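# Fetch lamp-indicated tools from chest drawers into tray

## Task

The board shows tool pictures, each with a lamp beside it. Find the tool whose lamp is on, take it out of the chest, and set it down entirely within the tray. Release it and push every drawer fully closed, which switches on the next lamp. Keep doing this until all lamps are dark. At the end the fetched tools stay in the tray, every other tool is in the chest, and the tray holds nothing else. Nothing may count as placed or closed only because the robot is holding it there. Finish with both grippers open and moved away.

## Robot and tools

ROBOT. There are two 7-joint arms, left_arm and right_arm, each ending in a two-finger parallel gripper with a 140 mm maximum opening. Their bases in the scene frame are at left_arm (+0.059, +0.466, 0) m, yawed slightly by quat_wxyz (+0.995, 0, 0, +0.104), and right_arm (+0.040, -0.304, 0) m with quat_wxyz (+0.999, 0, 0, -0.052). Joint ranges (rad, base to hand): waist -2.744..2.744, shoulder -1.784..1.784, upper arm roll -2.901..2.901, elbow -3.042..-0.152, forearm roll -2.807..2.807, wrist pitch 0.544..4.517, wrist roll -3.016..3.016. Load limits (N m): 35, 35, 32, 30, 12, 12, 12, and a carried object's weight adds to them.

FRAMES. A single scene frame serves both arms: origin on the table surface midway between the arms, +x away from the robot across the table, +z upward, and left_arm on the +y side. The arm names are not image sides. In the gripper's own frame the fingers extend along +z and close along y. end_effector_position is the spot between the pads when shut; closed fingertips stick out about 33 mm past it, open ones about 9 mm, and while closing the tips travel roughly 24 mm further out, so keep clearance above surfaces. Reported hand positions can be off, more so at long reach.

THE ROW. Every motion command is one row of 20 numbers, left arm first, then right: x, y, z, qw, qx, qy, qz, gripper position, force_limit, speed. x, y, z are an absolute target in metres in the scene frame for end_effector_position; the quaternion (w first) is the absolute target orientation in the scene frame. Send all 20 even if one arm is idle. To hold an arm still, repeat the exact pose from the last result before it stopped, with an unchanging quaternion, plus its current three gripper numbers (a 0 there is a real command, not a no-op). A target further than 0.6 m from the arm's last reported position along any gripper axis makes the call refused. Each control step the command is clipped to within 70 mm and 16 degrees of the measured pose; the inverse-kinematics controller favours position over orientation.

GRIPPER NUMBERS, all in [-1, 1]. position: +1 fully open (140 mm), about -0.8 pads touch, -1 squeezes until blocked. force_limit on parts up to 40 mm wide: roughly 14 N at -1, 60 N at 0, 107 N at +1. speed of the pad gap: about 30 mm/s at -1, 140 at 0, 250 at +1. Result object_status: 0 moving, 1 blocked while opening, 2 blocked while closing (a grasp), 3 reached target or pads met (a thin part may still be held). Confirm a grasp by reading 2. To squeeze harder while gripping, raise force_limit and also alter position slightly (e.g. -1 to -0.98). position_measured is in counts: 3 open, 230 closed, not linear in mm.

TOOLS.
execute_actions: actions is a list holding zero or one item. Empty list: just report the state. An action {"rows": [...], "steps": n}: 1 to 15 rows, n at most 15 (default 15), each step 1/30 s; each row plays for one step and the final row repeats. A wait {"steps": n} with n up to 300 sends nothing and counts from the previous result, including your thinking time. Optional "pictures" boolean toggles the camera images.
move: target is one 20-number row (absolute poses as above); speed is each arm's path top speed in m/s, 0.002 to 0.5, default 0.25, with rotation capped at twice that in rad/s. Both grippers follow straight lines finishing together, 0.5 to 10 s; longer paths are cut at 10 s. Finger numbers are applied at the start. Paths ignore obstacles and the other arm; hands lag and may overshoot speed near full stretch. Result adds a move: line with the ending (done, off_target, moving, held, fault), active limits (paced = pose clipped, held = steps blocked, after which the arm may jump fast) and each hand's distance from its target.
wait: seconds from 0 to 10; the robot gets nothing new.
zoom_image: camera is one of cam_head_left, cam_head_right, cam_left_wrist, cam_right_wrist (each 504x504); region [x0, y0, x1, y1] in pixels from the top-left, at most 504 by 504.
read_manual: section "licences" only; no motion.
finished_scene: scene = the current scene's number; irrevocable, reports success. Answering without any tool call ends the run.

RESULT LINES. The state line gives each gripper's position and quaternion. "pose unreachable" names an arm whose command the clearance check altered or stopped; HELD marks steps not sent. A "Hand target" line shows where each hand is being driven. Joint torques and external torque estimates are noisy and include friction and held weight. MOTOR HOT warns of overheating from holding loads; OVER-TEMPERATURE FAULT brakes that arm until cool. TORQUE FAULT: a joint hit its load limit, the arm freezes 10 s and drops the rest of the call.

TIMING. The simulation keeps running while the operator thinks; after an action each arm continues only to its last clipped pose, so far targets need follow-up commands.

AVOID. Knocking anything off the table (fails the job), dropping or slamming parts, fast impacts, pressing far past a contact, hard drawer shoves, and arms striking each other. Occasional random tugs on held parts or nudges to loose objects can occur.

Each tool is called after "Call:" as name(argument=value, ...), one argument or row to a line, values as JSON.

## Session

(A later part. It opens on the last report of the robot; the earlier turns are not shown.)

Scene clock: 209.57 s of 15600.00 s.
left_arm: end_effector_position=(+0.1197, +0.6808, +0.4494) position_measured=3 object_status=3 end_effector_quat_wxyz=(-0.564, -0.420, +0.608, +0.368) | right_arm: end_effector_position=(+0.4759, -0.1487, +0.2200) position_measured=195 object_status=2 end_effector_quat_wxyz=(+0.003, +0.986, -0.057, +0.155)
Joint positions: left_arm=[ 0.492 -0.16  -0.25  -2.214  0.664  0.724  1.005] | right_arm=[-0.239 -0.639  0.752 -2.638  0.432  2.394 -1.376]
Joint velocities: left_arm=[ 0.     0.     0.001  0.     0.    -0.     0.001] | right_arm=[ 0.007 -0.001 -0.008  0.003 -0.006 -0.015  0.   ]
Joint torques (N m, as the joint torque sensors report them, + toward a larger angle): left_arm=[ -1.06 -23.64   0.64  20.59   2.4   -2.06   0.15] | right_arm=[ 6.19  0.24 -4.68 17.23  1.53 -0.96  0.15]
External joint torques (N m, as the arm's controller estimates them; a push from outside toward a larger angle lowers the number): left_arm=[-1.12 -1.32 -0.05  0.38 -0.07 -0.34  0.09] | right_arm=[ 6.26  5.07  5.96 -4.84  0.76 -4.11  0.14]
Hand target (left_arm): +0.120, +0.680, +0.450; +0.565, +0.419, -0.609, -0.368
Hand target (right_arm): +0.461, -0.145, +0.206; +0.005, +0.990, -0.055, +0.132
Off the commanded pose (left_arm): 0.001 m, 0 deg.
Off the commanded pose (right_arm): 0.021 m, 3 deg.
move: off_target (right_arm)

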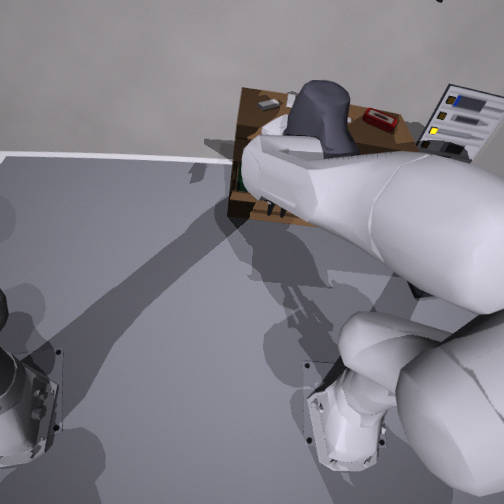

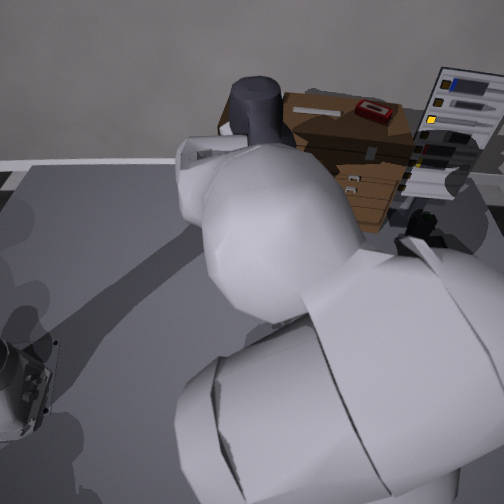

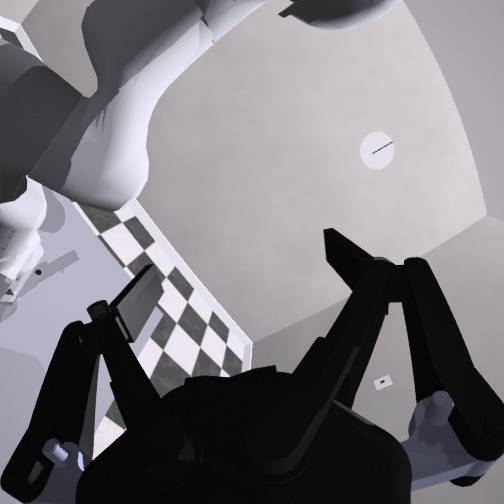

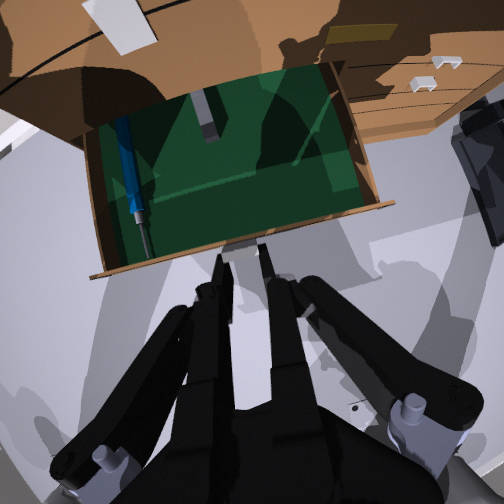

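Call:
move(
  target=[0.12,0.68,0.45,-0.565,-0.419,0.609,0.368,1,0,0,0.616,-0.162,0.213,0.0194,0.9385,-0.0533,0.3415,-1,0.3,-0.5],
  speed=0.08,
)

Call:
move(
  target=[0.12,0.68,0.45,-0.565,-0.419,0.609,0.368,1,0,0,0.626,-0.163,0.213,0.0194,0.9385,-0.0533,0.3415,-1,0.3,-0.5],
  speed=0.03,
)

Call:
move(
  target=[0.12,0.68,0.45,-0.565,-0.419,0.609,0.368,1,0,0,0.618,-0.162,0.213,0.0194,0.9385,-0.0533,0.3415,0,0,0],
  speed=0.02,
)

Call:
move(
  target=[0.12,0.68,0.45,-0.565,-0.419,0.609,0.368,1,0,0,0.605,-0.161,0.205,0.0194,0.9385,-0.0533,0.3415,0,0,0],
  speed=0.05,
)

Call:
move(
  target=[0.12,0.68,0.45,-0.565,-0.419,0.609,0.368,1,0,0,0.614,-0.162,0.194,0.0194,0.9385,-0.0533,0.3415,0,0,0],
  speed=0.04,
)

Call:
move(
  target=[0.12,0.68,0.45,-0.565,-0.419,0.609,0.368,1,0,0,0.614,-0.162,0.194,0.0194,0.9385,-0.0533,0.3415,-1,0.3,-0.5],
  speed=0.04,
)

Scene clock: 229.10 s of 15600.00 s.
left_arm: end_effector_position=(+0.1197, +0.6808, +0.4494) position_measured=3 object_status=3 end_effector_quat_wxyz=(-0.564, -0.420, +0.608, +0.368) | right_arm: end_effector_position=(+0.6153, -0.1627, +0.2118) position_measured=196 object_status=2 end_effector_quat_wxyz=(+0.025, +0.939, -0.049, +0.339)
Joint positions: left_arm=[ 0.492 -0.16  -0.25  -2.214  0.664  0.724  1.005] | right_arm=[-0.744 -0.436  1.251 -2.614  0.373  3.06  -1.329]
Joint velocities: left_arm=[ 0.001  0.001 -0.001  0.001 -0.002  0.    -0.003] | right_arm=[-0.014 -0.007  0.021 -0.008  0.007  0.022  0.01 ]
Joint torques (N m, as the joint torque sensors report them, + toward a larger angle): left_arm=[ -0.61 -23.77   0.98  21.25   2.42  -2.08   0.12] | right_arm=[-2.92  2.01 -8.74 20.09  1.1   4.12  0.03]
External joint torques (N m, as the arm's controller estimates them; a push from outside toward a larger angle lowers the number): left_arm=[-0.65 -1.46  0.33  1.01 -0.05 -0.36  0.06] | right_arm=[-2.81  1.98  2.18  0.51  0.11  0.66  0.01]
Hand target (left_arm): +0.120, +0.680, +0.450; +0.565, +0.419, -0.609, -0.368
Hand target (right_arm): +0.617, -0.163, +0.212; +0.022, +0.938, -0.053, +0.341
Off the commanded pose (left_arm): 0.001 m, 0 deg.
Off the commanded pose (right_arm): 0.002 m, 1 deg.
After step 90, 13.77 s passed at rest.
move: done

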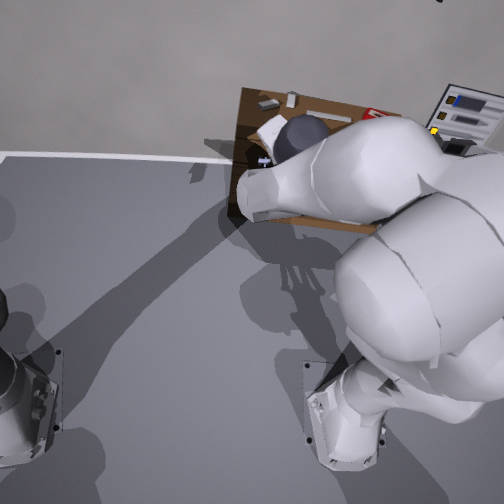

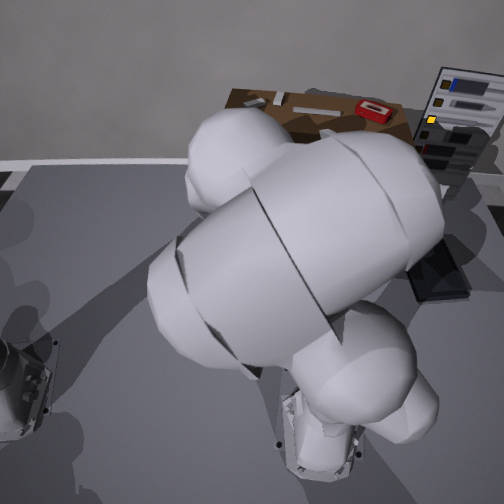

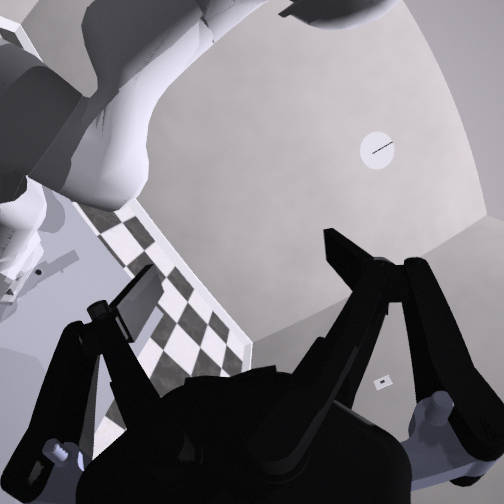

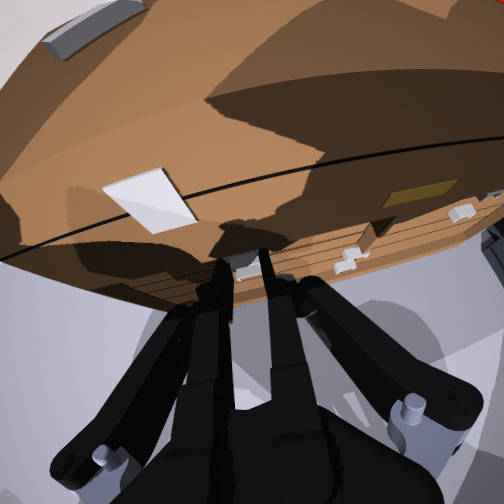

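Scene clock: 229.80 s of 15600.00 s.
left_arm: end_effector_position=(+0.1197, +0.6808, +0.4494) position_measured=3 object_status=3 end_effector_quat_wxyz=(-0.564, -0.420, +0.608, +0.368) | right_arm: end_effector_position=(+0.6197, -0.1629, +0.2112) position_measured=196 object_status=2 end_effector_quat_wxyz=(+0.025, +0.939, -0.050, +0.339)
Joint positions: left_arm=[ 0.492 -0.16  -0.25  -2.214  0.664  0.724  1.005] | right_arm=[-0.777 -0.433  1.279 -2.601  0.373  3.06  -1.329]
Joint velocities: left_arm=[-0.001  0.     0.001 -0.     0.001 -0.001 -0.001] | right_arm=[-0.007 -0.     0.007  0.002  0.     0.002 -0.001]
Joint torques (N m, as the joint torque sensors report them, + toward a larger angle): left_arm=[ -0.88 -23.33   0.92  20.6    2.39  -2.1    0.12] | right_arm=[-10.9   11.08  -5.33  25.28  -0.05   4.99  -0.25]
External joint torques (N m, as the arm's controller estimates them; a push from outside toward a larger angle lowers the number): left_arm=[-0.92 -1.    0.26  0.39 -0.09 -0.38  0.06] | right_arm=[-10.89  10.47   5.54   5.77  -1.03   1.54  -0.26]
Hand target (left_arm): +0.120, +0.680, +0.450; +0.565, +0.419, -0.609, -0.368
Hand target (right_arm): +0.626, -0.163, +0.213; +0.019, +0.938, -0.053, +0.342
Off the commanded pose (left_arm): 0.001 m, 0 deg.
Off the commanded pose (right_arm): 0.007 m, 1 deg.
move: off_target (right_arm)

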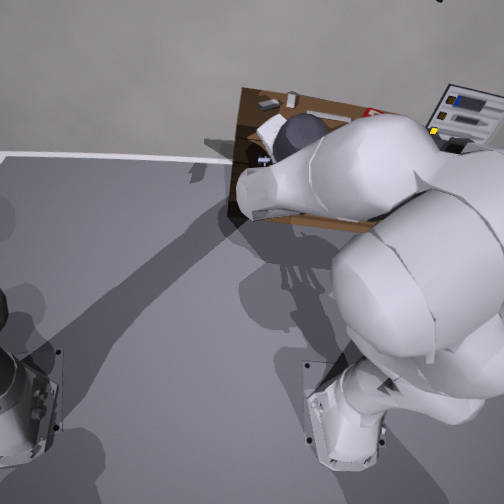

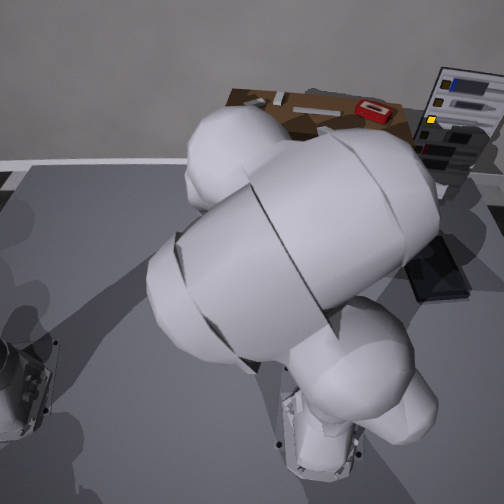

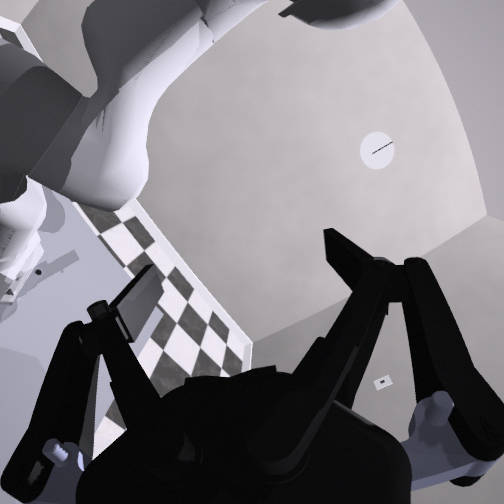

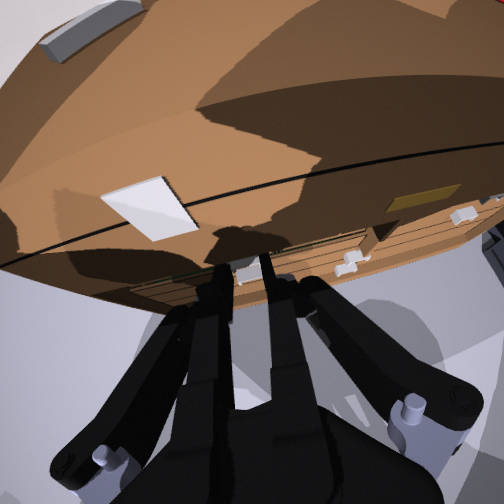

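Scene clock: 230.53 s of 15600.00 s.
left_arm: end_effector_position=(+0.1197, +0.6808, +0.4494) position_measured=3 object_status=3 end_effector_quat_wxyz=(-0.564, -0.420, +0.608, +0.368) | right_arm: end_effector_position=(+0.6160, -0.1631, +0.2100) position_measured=129 object_status=3 end_effector_quat_wxyz=(+0.022, +0.940, -0.053, +0.337)
Joint positions: left_arm=[ 0.492 -0.16  -0.25  -2.214  0.664  0.724  1.005] | right_arm=[-0.752 -0.429  1.257 -2.612  0.377  3.062 -1.329]
Joint velocities: left_arm=[ 0.    -0.     0.    -0.001 -0.001 -0.001  0.001] | right_arm=[ 0.002  0.002 -0.002 -0.002  0.001  0.001  0.   ]
Joint torques (N m, as the joint torque sensors report them, + toward a larger angle): left_arm=[ -0.9  -23.72   0.66  21.32   2.44  -2.06   0.14] | right_arm=[  0.66  -0.76 -10.95  20.73   1.28   4.5   -0.12]
External joint torques (N m, as the arm's controller estimates them; a push from outside toward a larger angle lowers the number): left_arm=[-0.94 -1.44  0.01  1.14 -0.03 -0.35  0.08] | right_arm=[ 0.67 -0.69 -0.31  1.21  0.33  1.05 -0.14]
Hand target (left_arm): +0.120, +0.680, +0.450; +0.565, +0.419, -0.609, -0.368
Hand target (right_arm): +0.618, -0.162, +0.213; +0.019, +0.938, -0.053, +0.341
Off the commanded pose (left_arm): 0.001 m, 0 deg.
Off the commanded pose (right_arm): 0.004 m, 1 deg.
move: off_target (right_arm)

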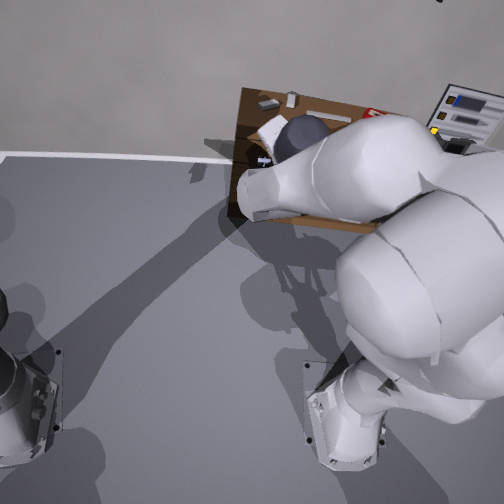

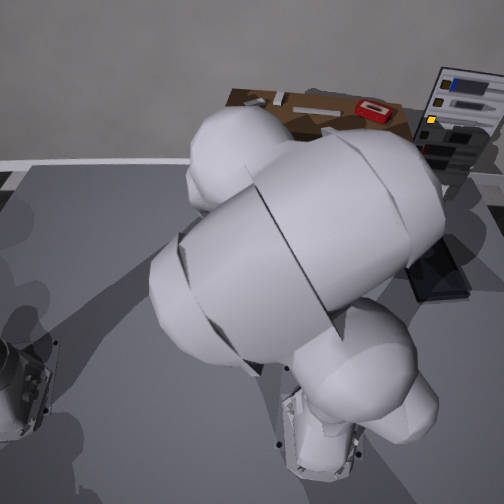

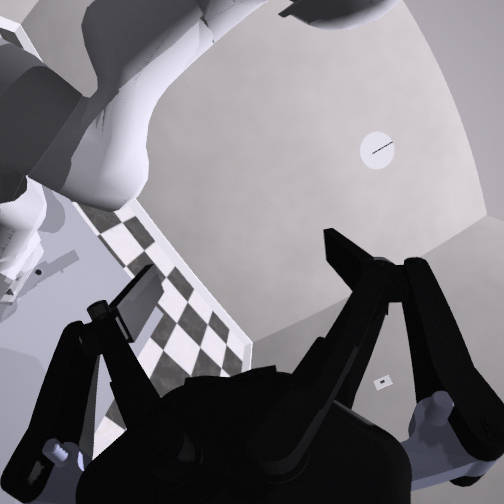

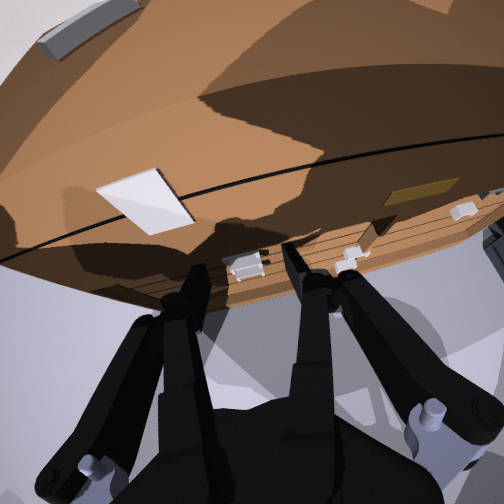

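Scene clock: 231.23 s of 15600.00 s.
left_arm: end_effector_position=(+0.1197, +0.6808, +0.4494) position_measured=3 object_status=3 end_effector_quat_wxyz=(-0.564, -0.420, +0.608, +0.368) | right_arm: end_effector_position=(+0.6042, -0.1602, +0.2030) position_measured=129 object_status=3 end_effector_quat_wxyz=(+0.021, +0.940, -0.049, +0.338)
Joint positions: left_arm=[ 0.492 -0.16  -0.25  -2.214  0.664  0.724  1.005] | right_arm=[-0.708 -0.436  1.241 -2.649  0.393  3.084 -1.329]
Joint velocities: left_arm=[-0.002 -0.001  0.    -0.001 -0.001 -0.001 -0.001] | right_arm=[ 0.005 -0.    -0.004 -0.004  0.011  0.015  0.001]
Joint torques (N m, as the joint torque sensors report them, + toward a larger angle): left_arm=[ -1.01 -23.93   0.54  21.01   2.41  -2.09   0.13] | right_arm=[  0.79  -2.2  -10.48  18.89   1.62   4.04   0.1 ]
External joint torques (N m, as the arm's controller estimates them; a push from outside toward a larger angle lowers the number): left_arm=[-1.03 -1.65 -0.09  0.84 -0.05 -0.38  0.07] | right_arm=[ 0.81 -1.81  0.03 -0.33  0.67  0.6   0.08]
Hand target (left_arm): +0.120, +0.680, +0.450; +0.565, +0.419, -0.609, -0.368
Hand target (right_arm): +0.605, -0.161, +0.205; +0.019, +0.938, -0.053, +0.341
Off the commanded pose (left_arm): 0.001 m, 0 deg.
Off the commanded pose (right_arm): 0.002 m, 1 deg.
move: done

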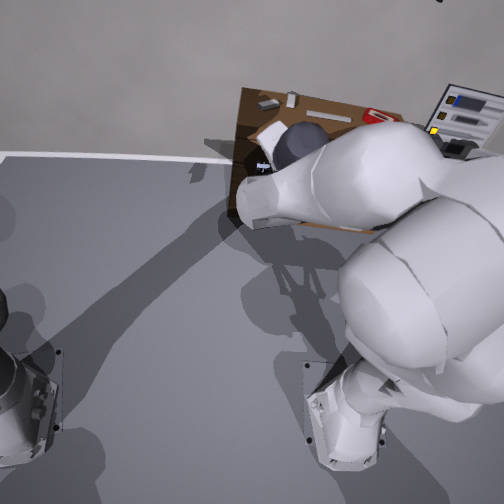

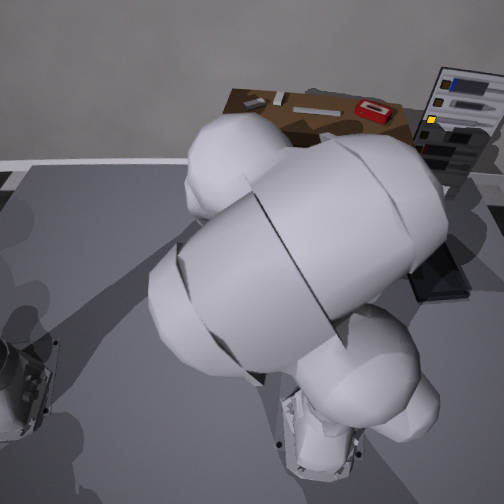

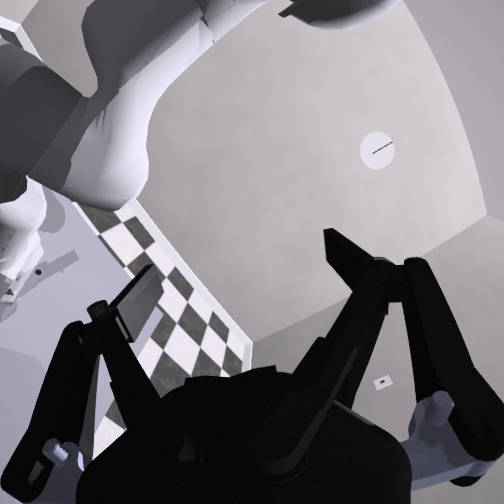

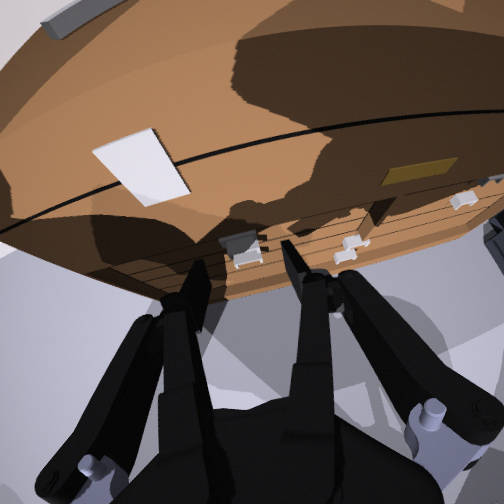

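Scene clock: 232.03 s of 15600.00 s.
left_arm: end_effector_position=(+0.1197, +0.6808, +0.4494) position_measured=3 object_status=3 end_effector_quat_wxyz=(-0.564, -0.420, +0.608, +0.368) | right_arm: end_effector_position=(+0.6124, -0.1627, +0.1924) position_measured=129 object_status=3 end_effector_quat_wxyz=(+0.022, +0.939, -0.051, +0.339)
Joint positions: left_arm=[ 0.492 -0.16  -0.25  -2.214  0.664  0.724  1.005] | right_arm=[-0.812 -0.41   1.337 -2.635  0.39   3.121 -1.329]
Joint velocities: left_arm=[ 0.     0.001  0.    -0.001  0.001  0.    -0.001] | right_arm=[-0.008 -0.     0.012  0.002 -0.     0.012  0.001]
Joint torques (N m, as the joint torque sensors report them, + toward a larger angle): left_arm=[ -0.98 -23.95   0.34  20.83   2.36  -2.03   0.1 ] | right_arm=[-0.78  1.67 -9.38 20.34  1.32  4.05  0.05]
External joint torques (N m, as the arm's controller estimates them; a push from outside toward a larger angle lowers the number): left_arm=[-1.02 -1.65 -0.31  0.62 -0.11 -0.32  0.04] | right_arm=[-0.77  0.29  0.94  1.56  0.37  0.62  0.04]
Hand target (left_arm): +0.120, +0.680, +0.450; +0.565, +0.419, -0.609, -0.368
Hand target (right_arm): +0.614, -0.162, +0.194; +0.019, +0.938, -0.053, +0.341
Off the commanded pose (left_arm): 0.001 m, 0 deg.
Off the commanded pose (right_arm): 0.002 m, 1 deg.
move: done

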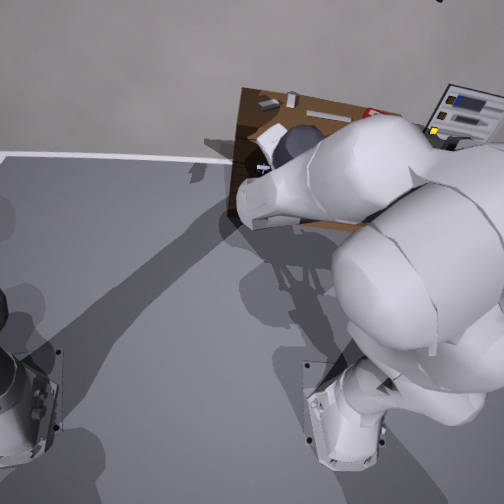

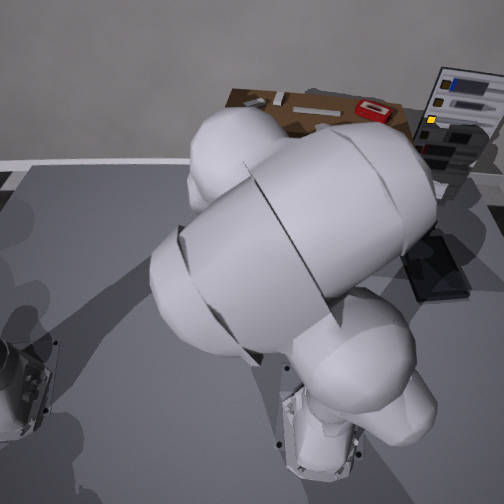

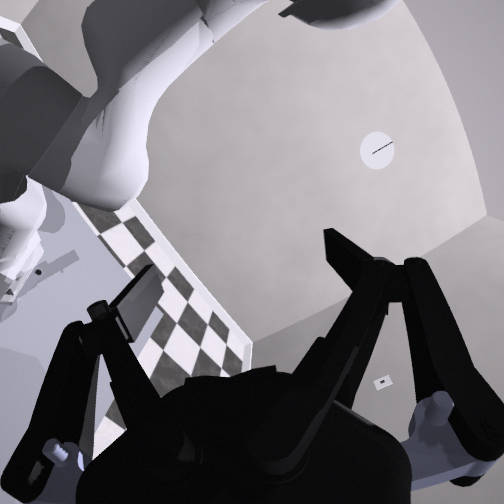

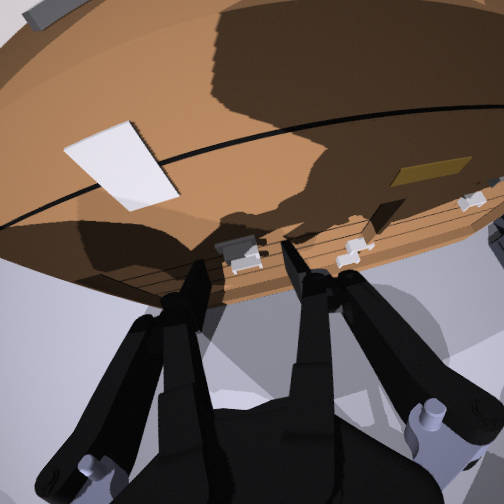

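Scene clock: 232.73 s of 15600.00 s.
left_arm: end_effector_position=(+0.1197, +0.6808, +0.4494) position_measured=3 object_status=3 end_effector_quat_wxyz=(-0.564, -0.420, +0.608, +0.368) | right_arm: end_effector_position=(+0.6126, -0.1624, +0.1925) position_measured=194 object_status=2 end_effector_quat_wxyz=(+0.021, +0.939, -0.050, +0.339)
Joint positions: left_arm=[ 0.492 -0.16  -0.25  -2.214  0.664  0.724  1.005] | right_arm=[-0.813 -0.41   1.338 -2.634  0.39   3.122 -1.329]
Joint velocities: left_arm=[ 0.001 -0.    -0.001 -0.001  0.    -0.    -0.001] | right_arm=[ 0.     0.002  0.001 -0.001 -0.002 -0.    -0.001]
Joint torques (N m, as the joint torque sensors report them, + toward a larger angle): left_arm=[ -0.57 -23.55   0.61  20.67   2.39  -2.05   0.13] | right_arm=[-1.37  1.57 -8.58 19.96  1.33  4.14  0.03]
External joint torques (N m, as the arm's controller estimates them; a push from outside toward a larger angle lowers the number): left_arm=[-0.59 -1.22 -0.03  0.47 -0.08 -0.34  0.07] | right_arm=[-1.42  0.17  1.67  1.14  0.39  0.69  0.01]
Hand target (left_arm): +0.120, +0.680, +0.450; +0.565, +0.419, -0.609, -0.368
Hand target (right_arm): +0.614, -0.162, +0.194; +0.019, +0.938, -0.053, +0.341
Off the commanded pose (left_arm): 0.001 m, 0 deg.
Off the commanded pose (right_arm): 0.002 m, 1 deg.
move: done

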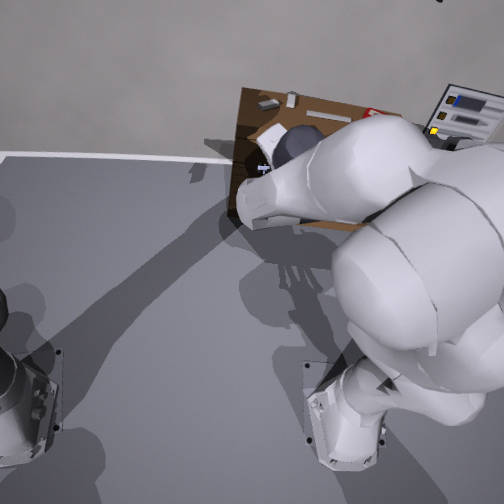

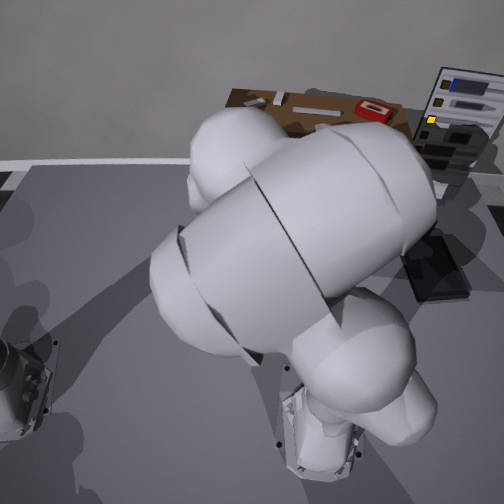

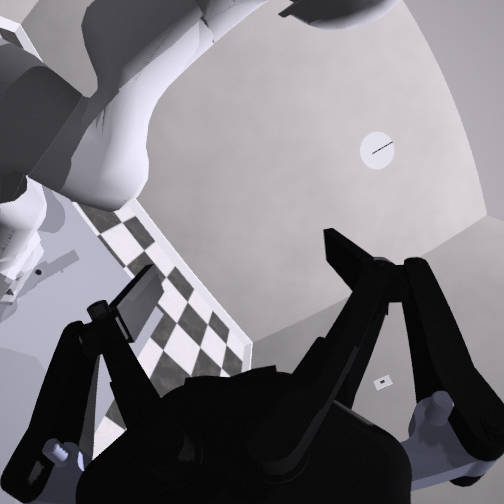

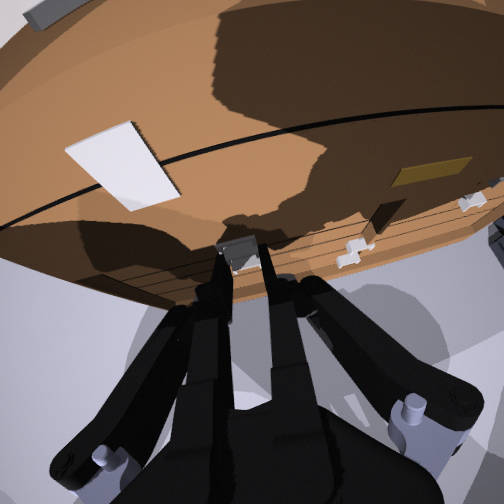

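Call:
move(
  target=[0.12,0.68,0.45,-0.565,-0.419,0.609,0.368,1,0,0,0.464,-0.146,0.201,0.0074,0.989,-0.056,0.131,-1,0.3,-0.5],
  speed=0.07,
)

Scene clock: 240.03 s of 15600.00 s.
left_arm: end_effector_position=(+0.1197, +0.6808, +0.4494) position_measured=3 object_status=3 end_effector_quat_wxyz=(-0.564, -0.420, +0.608, +0.368) | right_arm: end_effector_position=(+0.4659, -0.1478, +0.2025) position_measured=194 object_status=2 end_effector_quat_wxyz=(+0.005, +0.989, -0.059, +0.135)
Joint positions: left_arm=[ 0.492 -0.16  -0.25  -2.214  0.664  0.724  1.005] | right_arm=[-0.241 -0.616  0.768 -2.65   0.435  2.39  -1.368]
Joint velocities: left_arm=[ 0.    -0.001  0.     0.001 -0.     0.    -0.001] | right_arm=[ 0.003 -0.003 -0.004  0.003  0.001 -0.015 -0.001]
Joint torques (N m, as the joint torque sensors report them, + toward a larger angle): left_arm=[ -0.99 -23.32   0.55  21.05   2.43  -2.08   0.11] | right_arm=[  2.42  -6.39 -10.25  23.82   0.61   1.78  -0.17]
External joint torques (N m, as the arm's controller estimates them; a push from outside toward a larger angle lowers the number): left_arm=[-0.99 -0.94 -0.07  0.8  -0.04 -0.36  0.05] | right_arm=[ 2.45 -1.26  0.14  1.99 -0.14 -1.29 -0.17]
Hand target (left_arm): +0.120, +0.680, +0.450; +0.565, +0.419, -0.609, -0.368
Hand target (right_arm): +0.463, -0.145, +0.202; +0.005, +0.990, -0.055, +0.131
Off the commanded pose (left_arm): 0.001 m, 0 deg.
Off the commanded pose (right_arm): 0.003 m, 1 deg.
After step 90, 0.83 s passed at rest.
move: done

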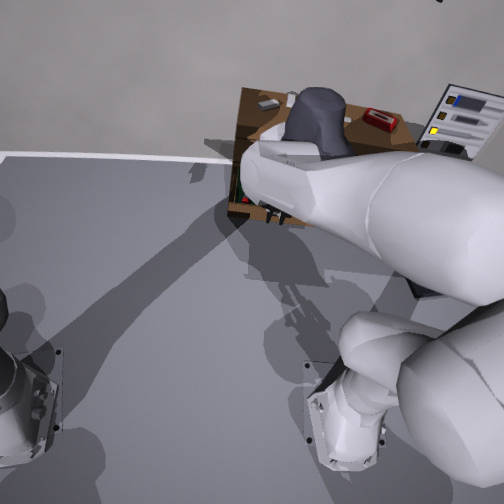

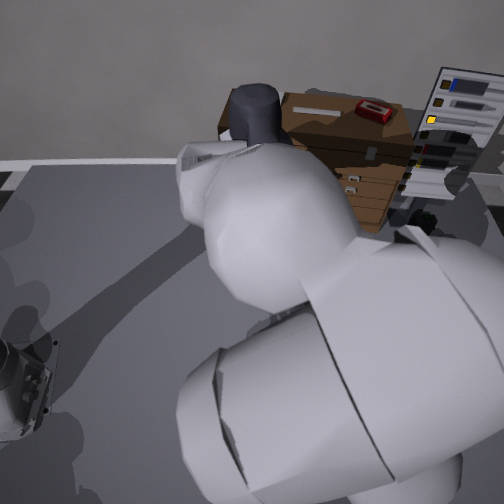

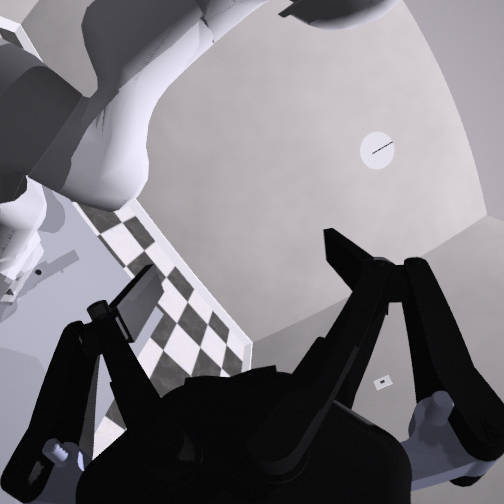

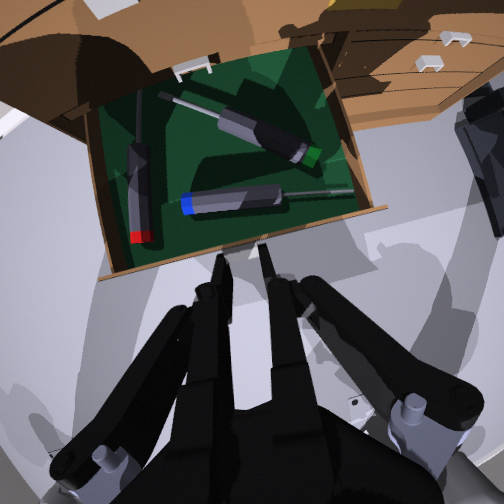

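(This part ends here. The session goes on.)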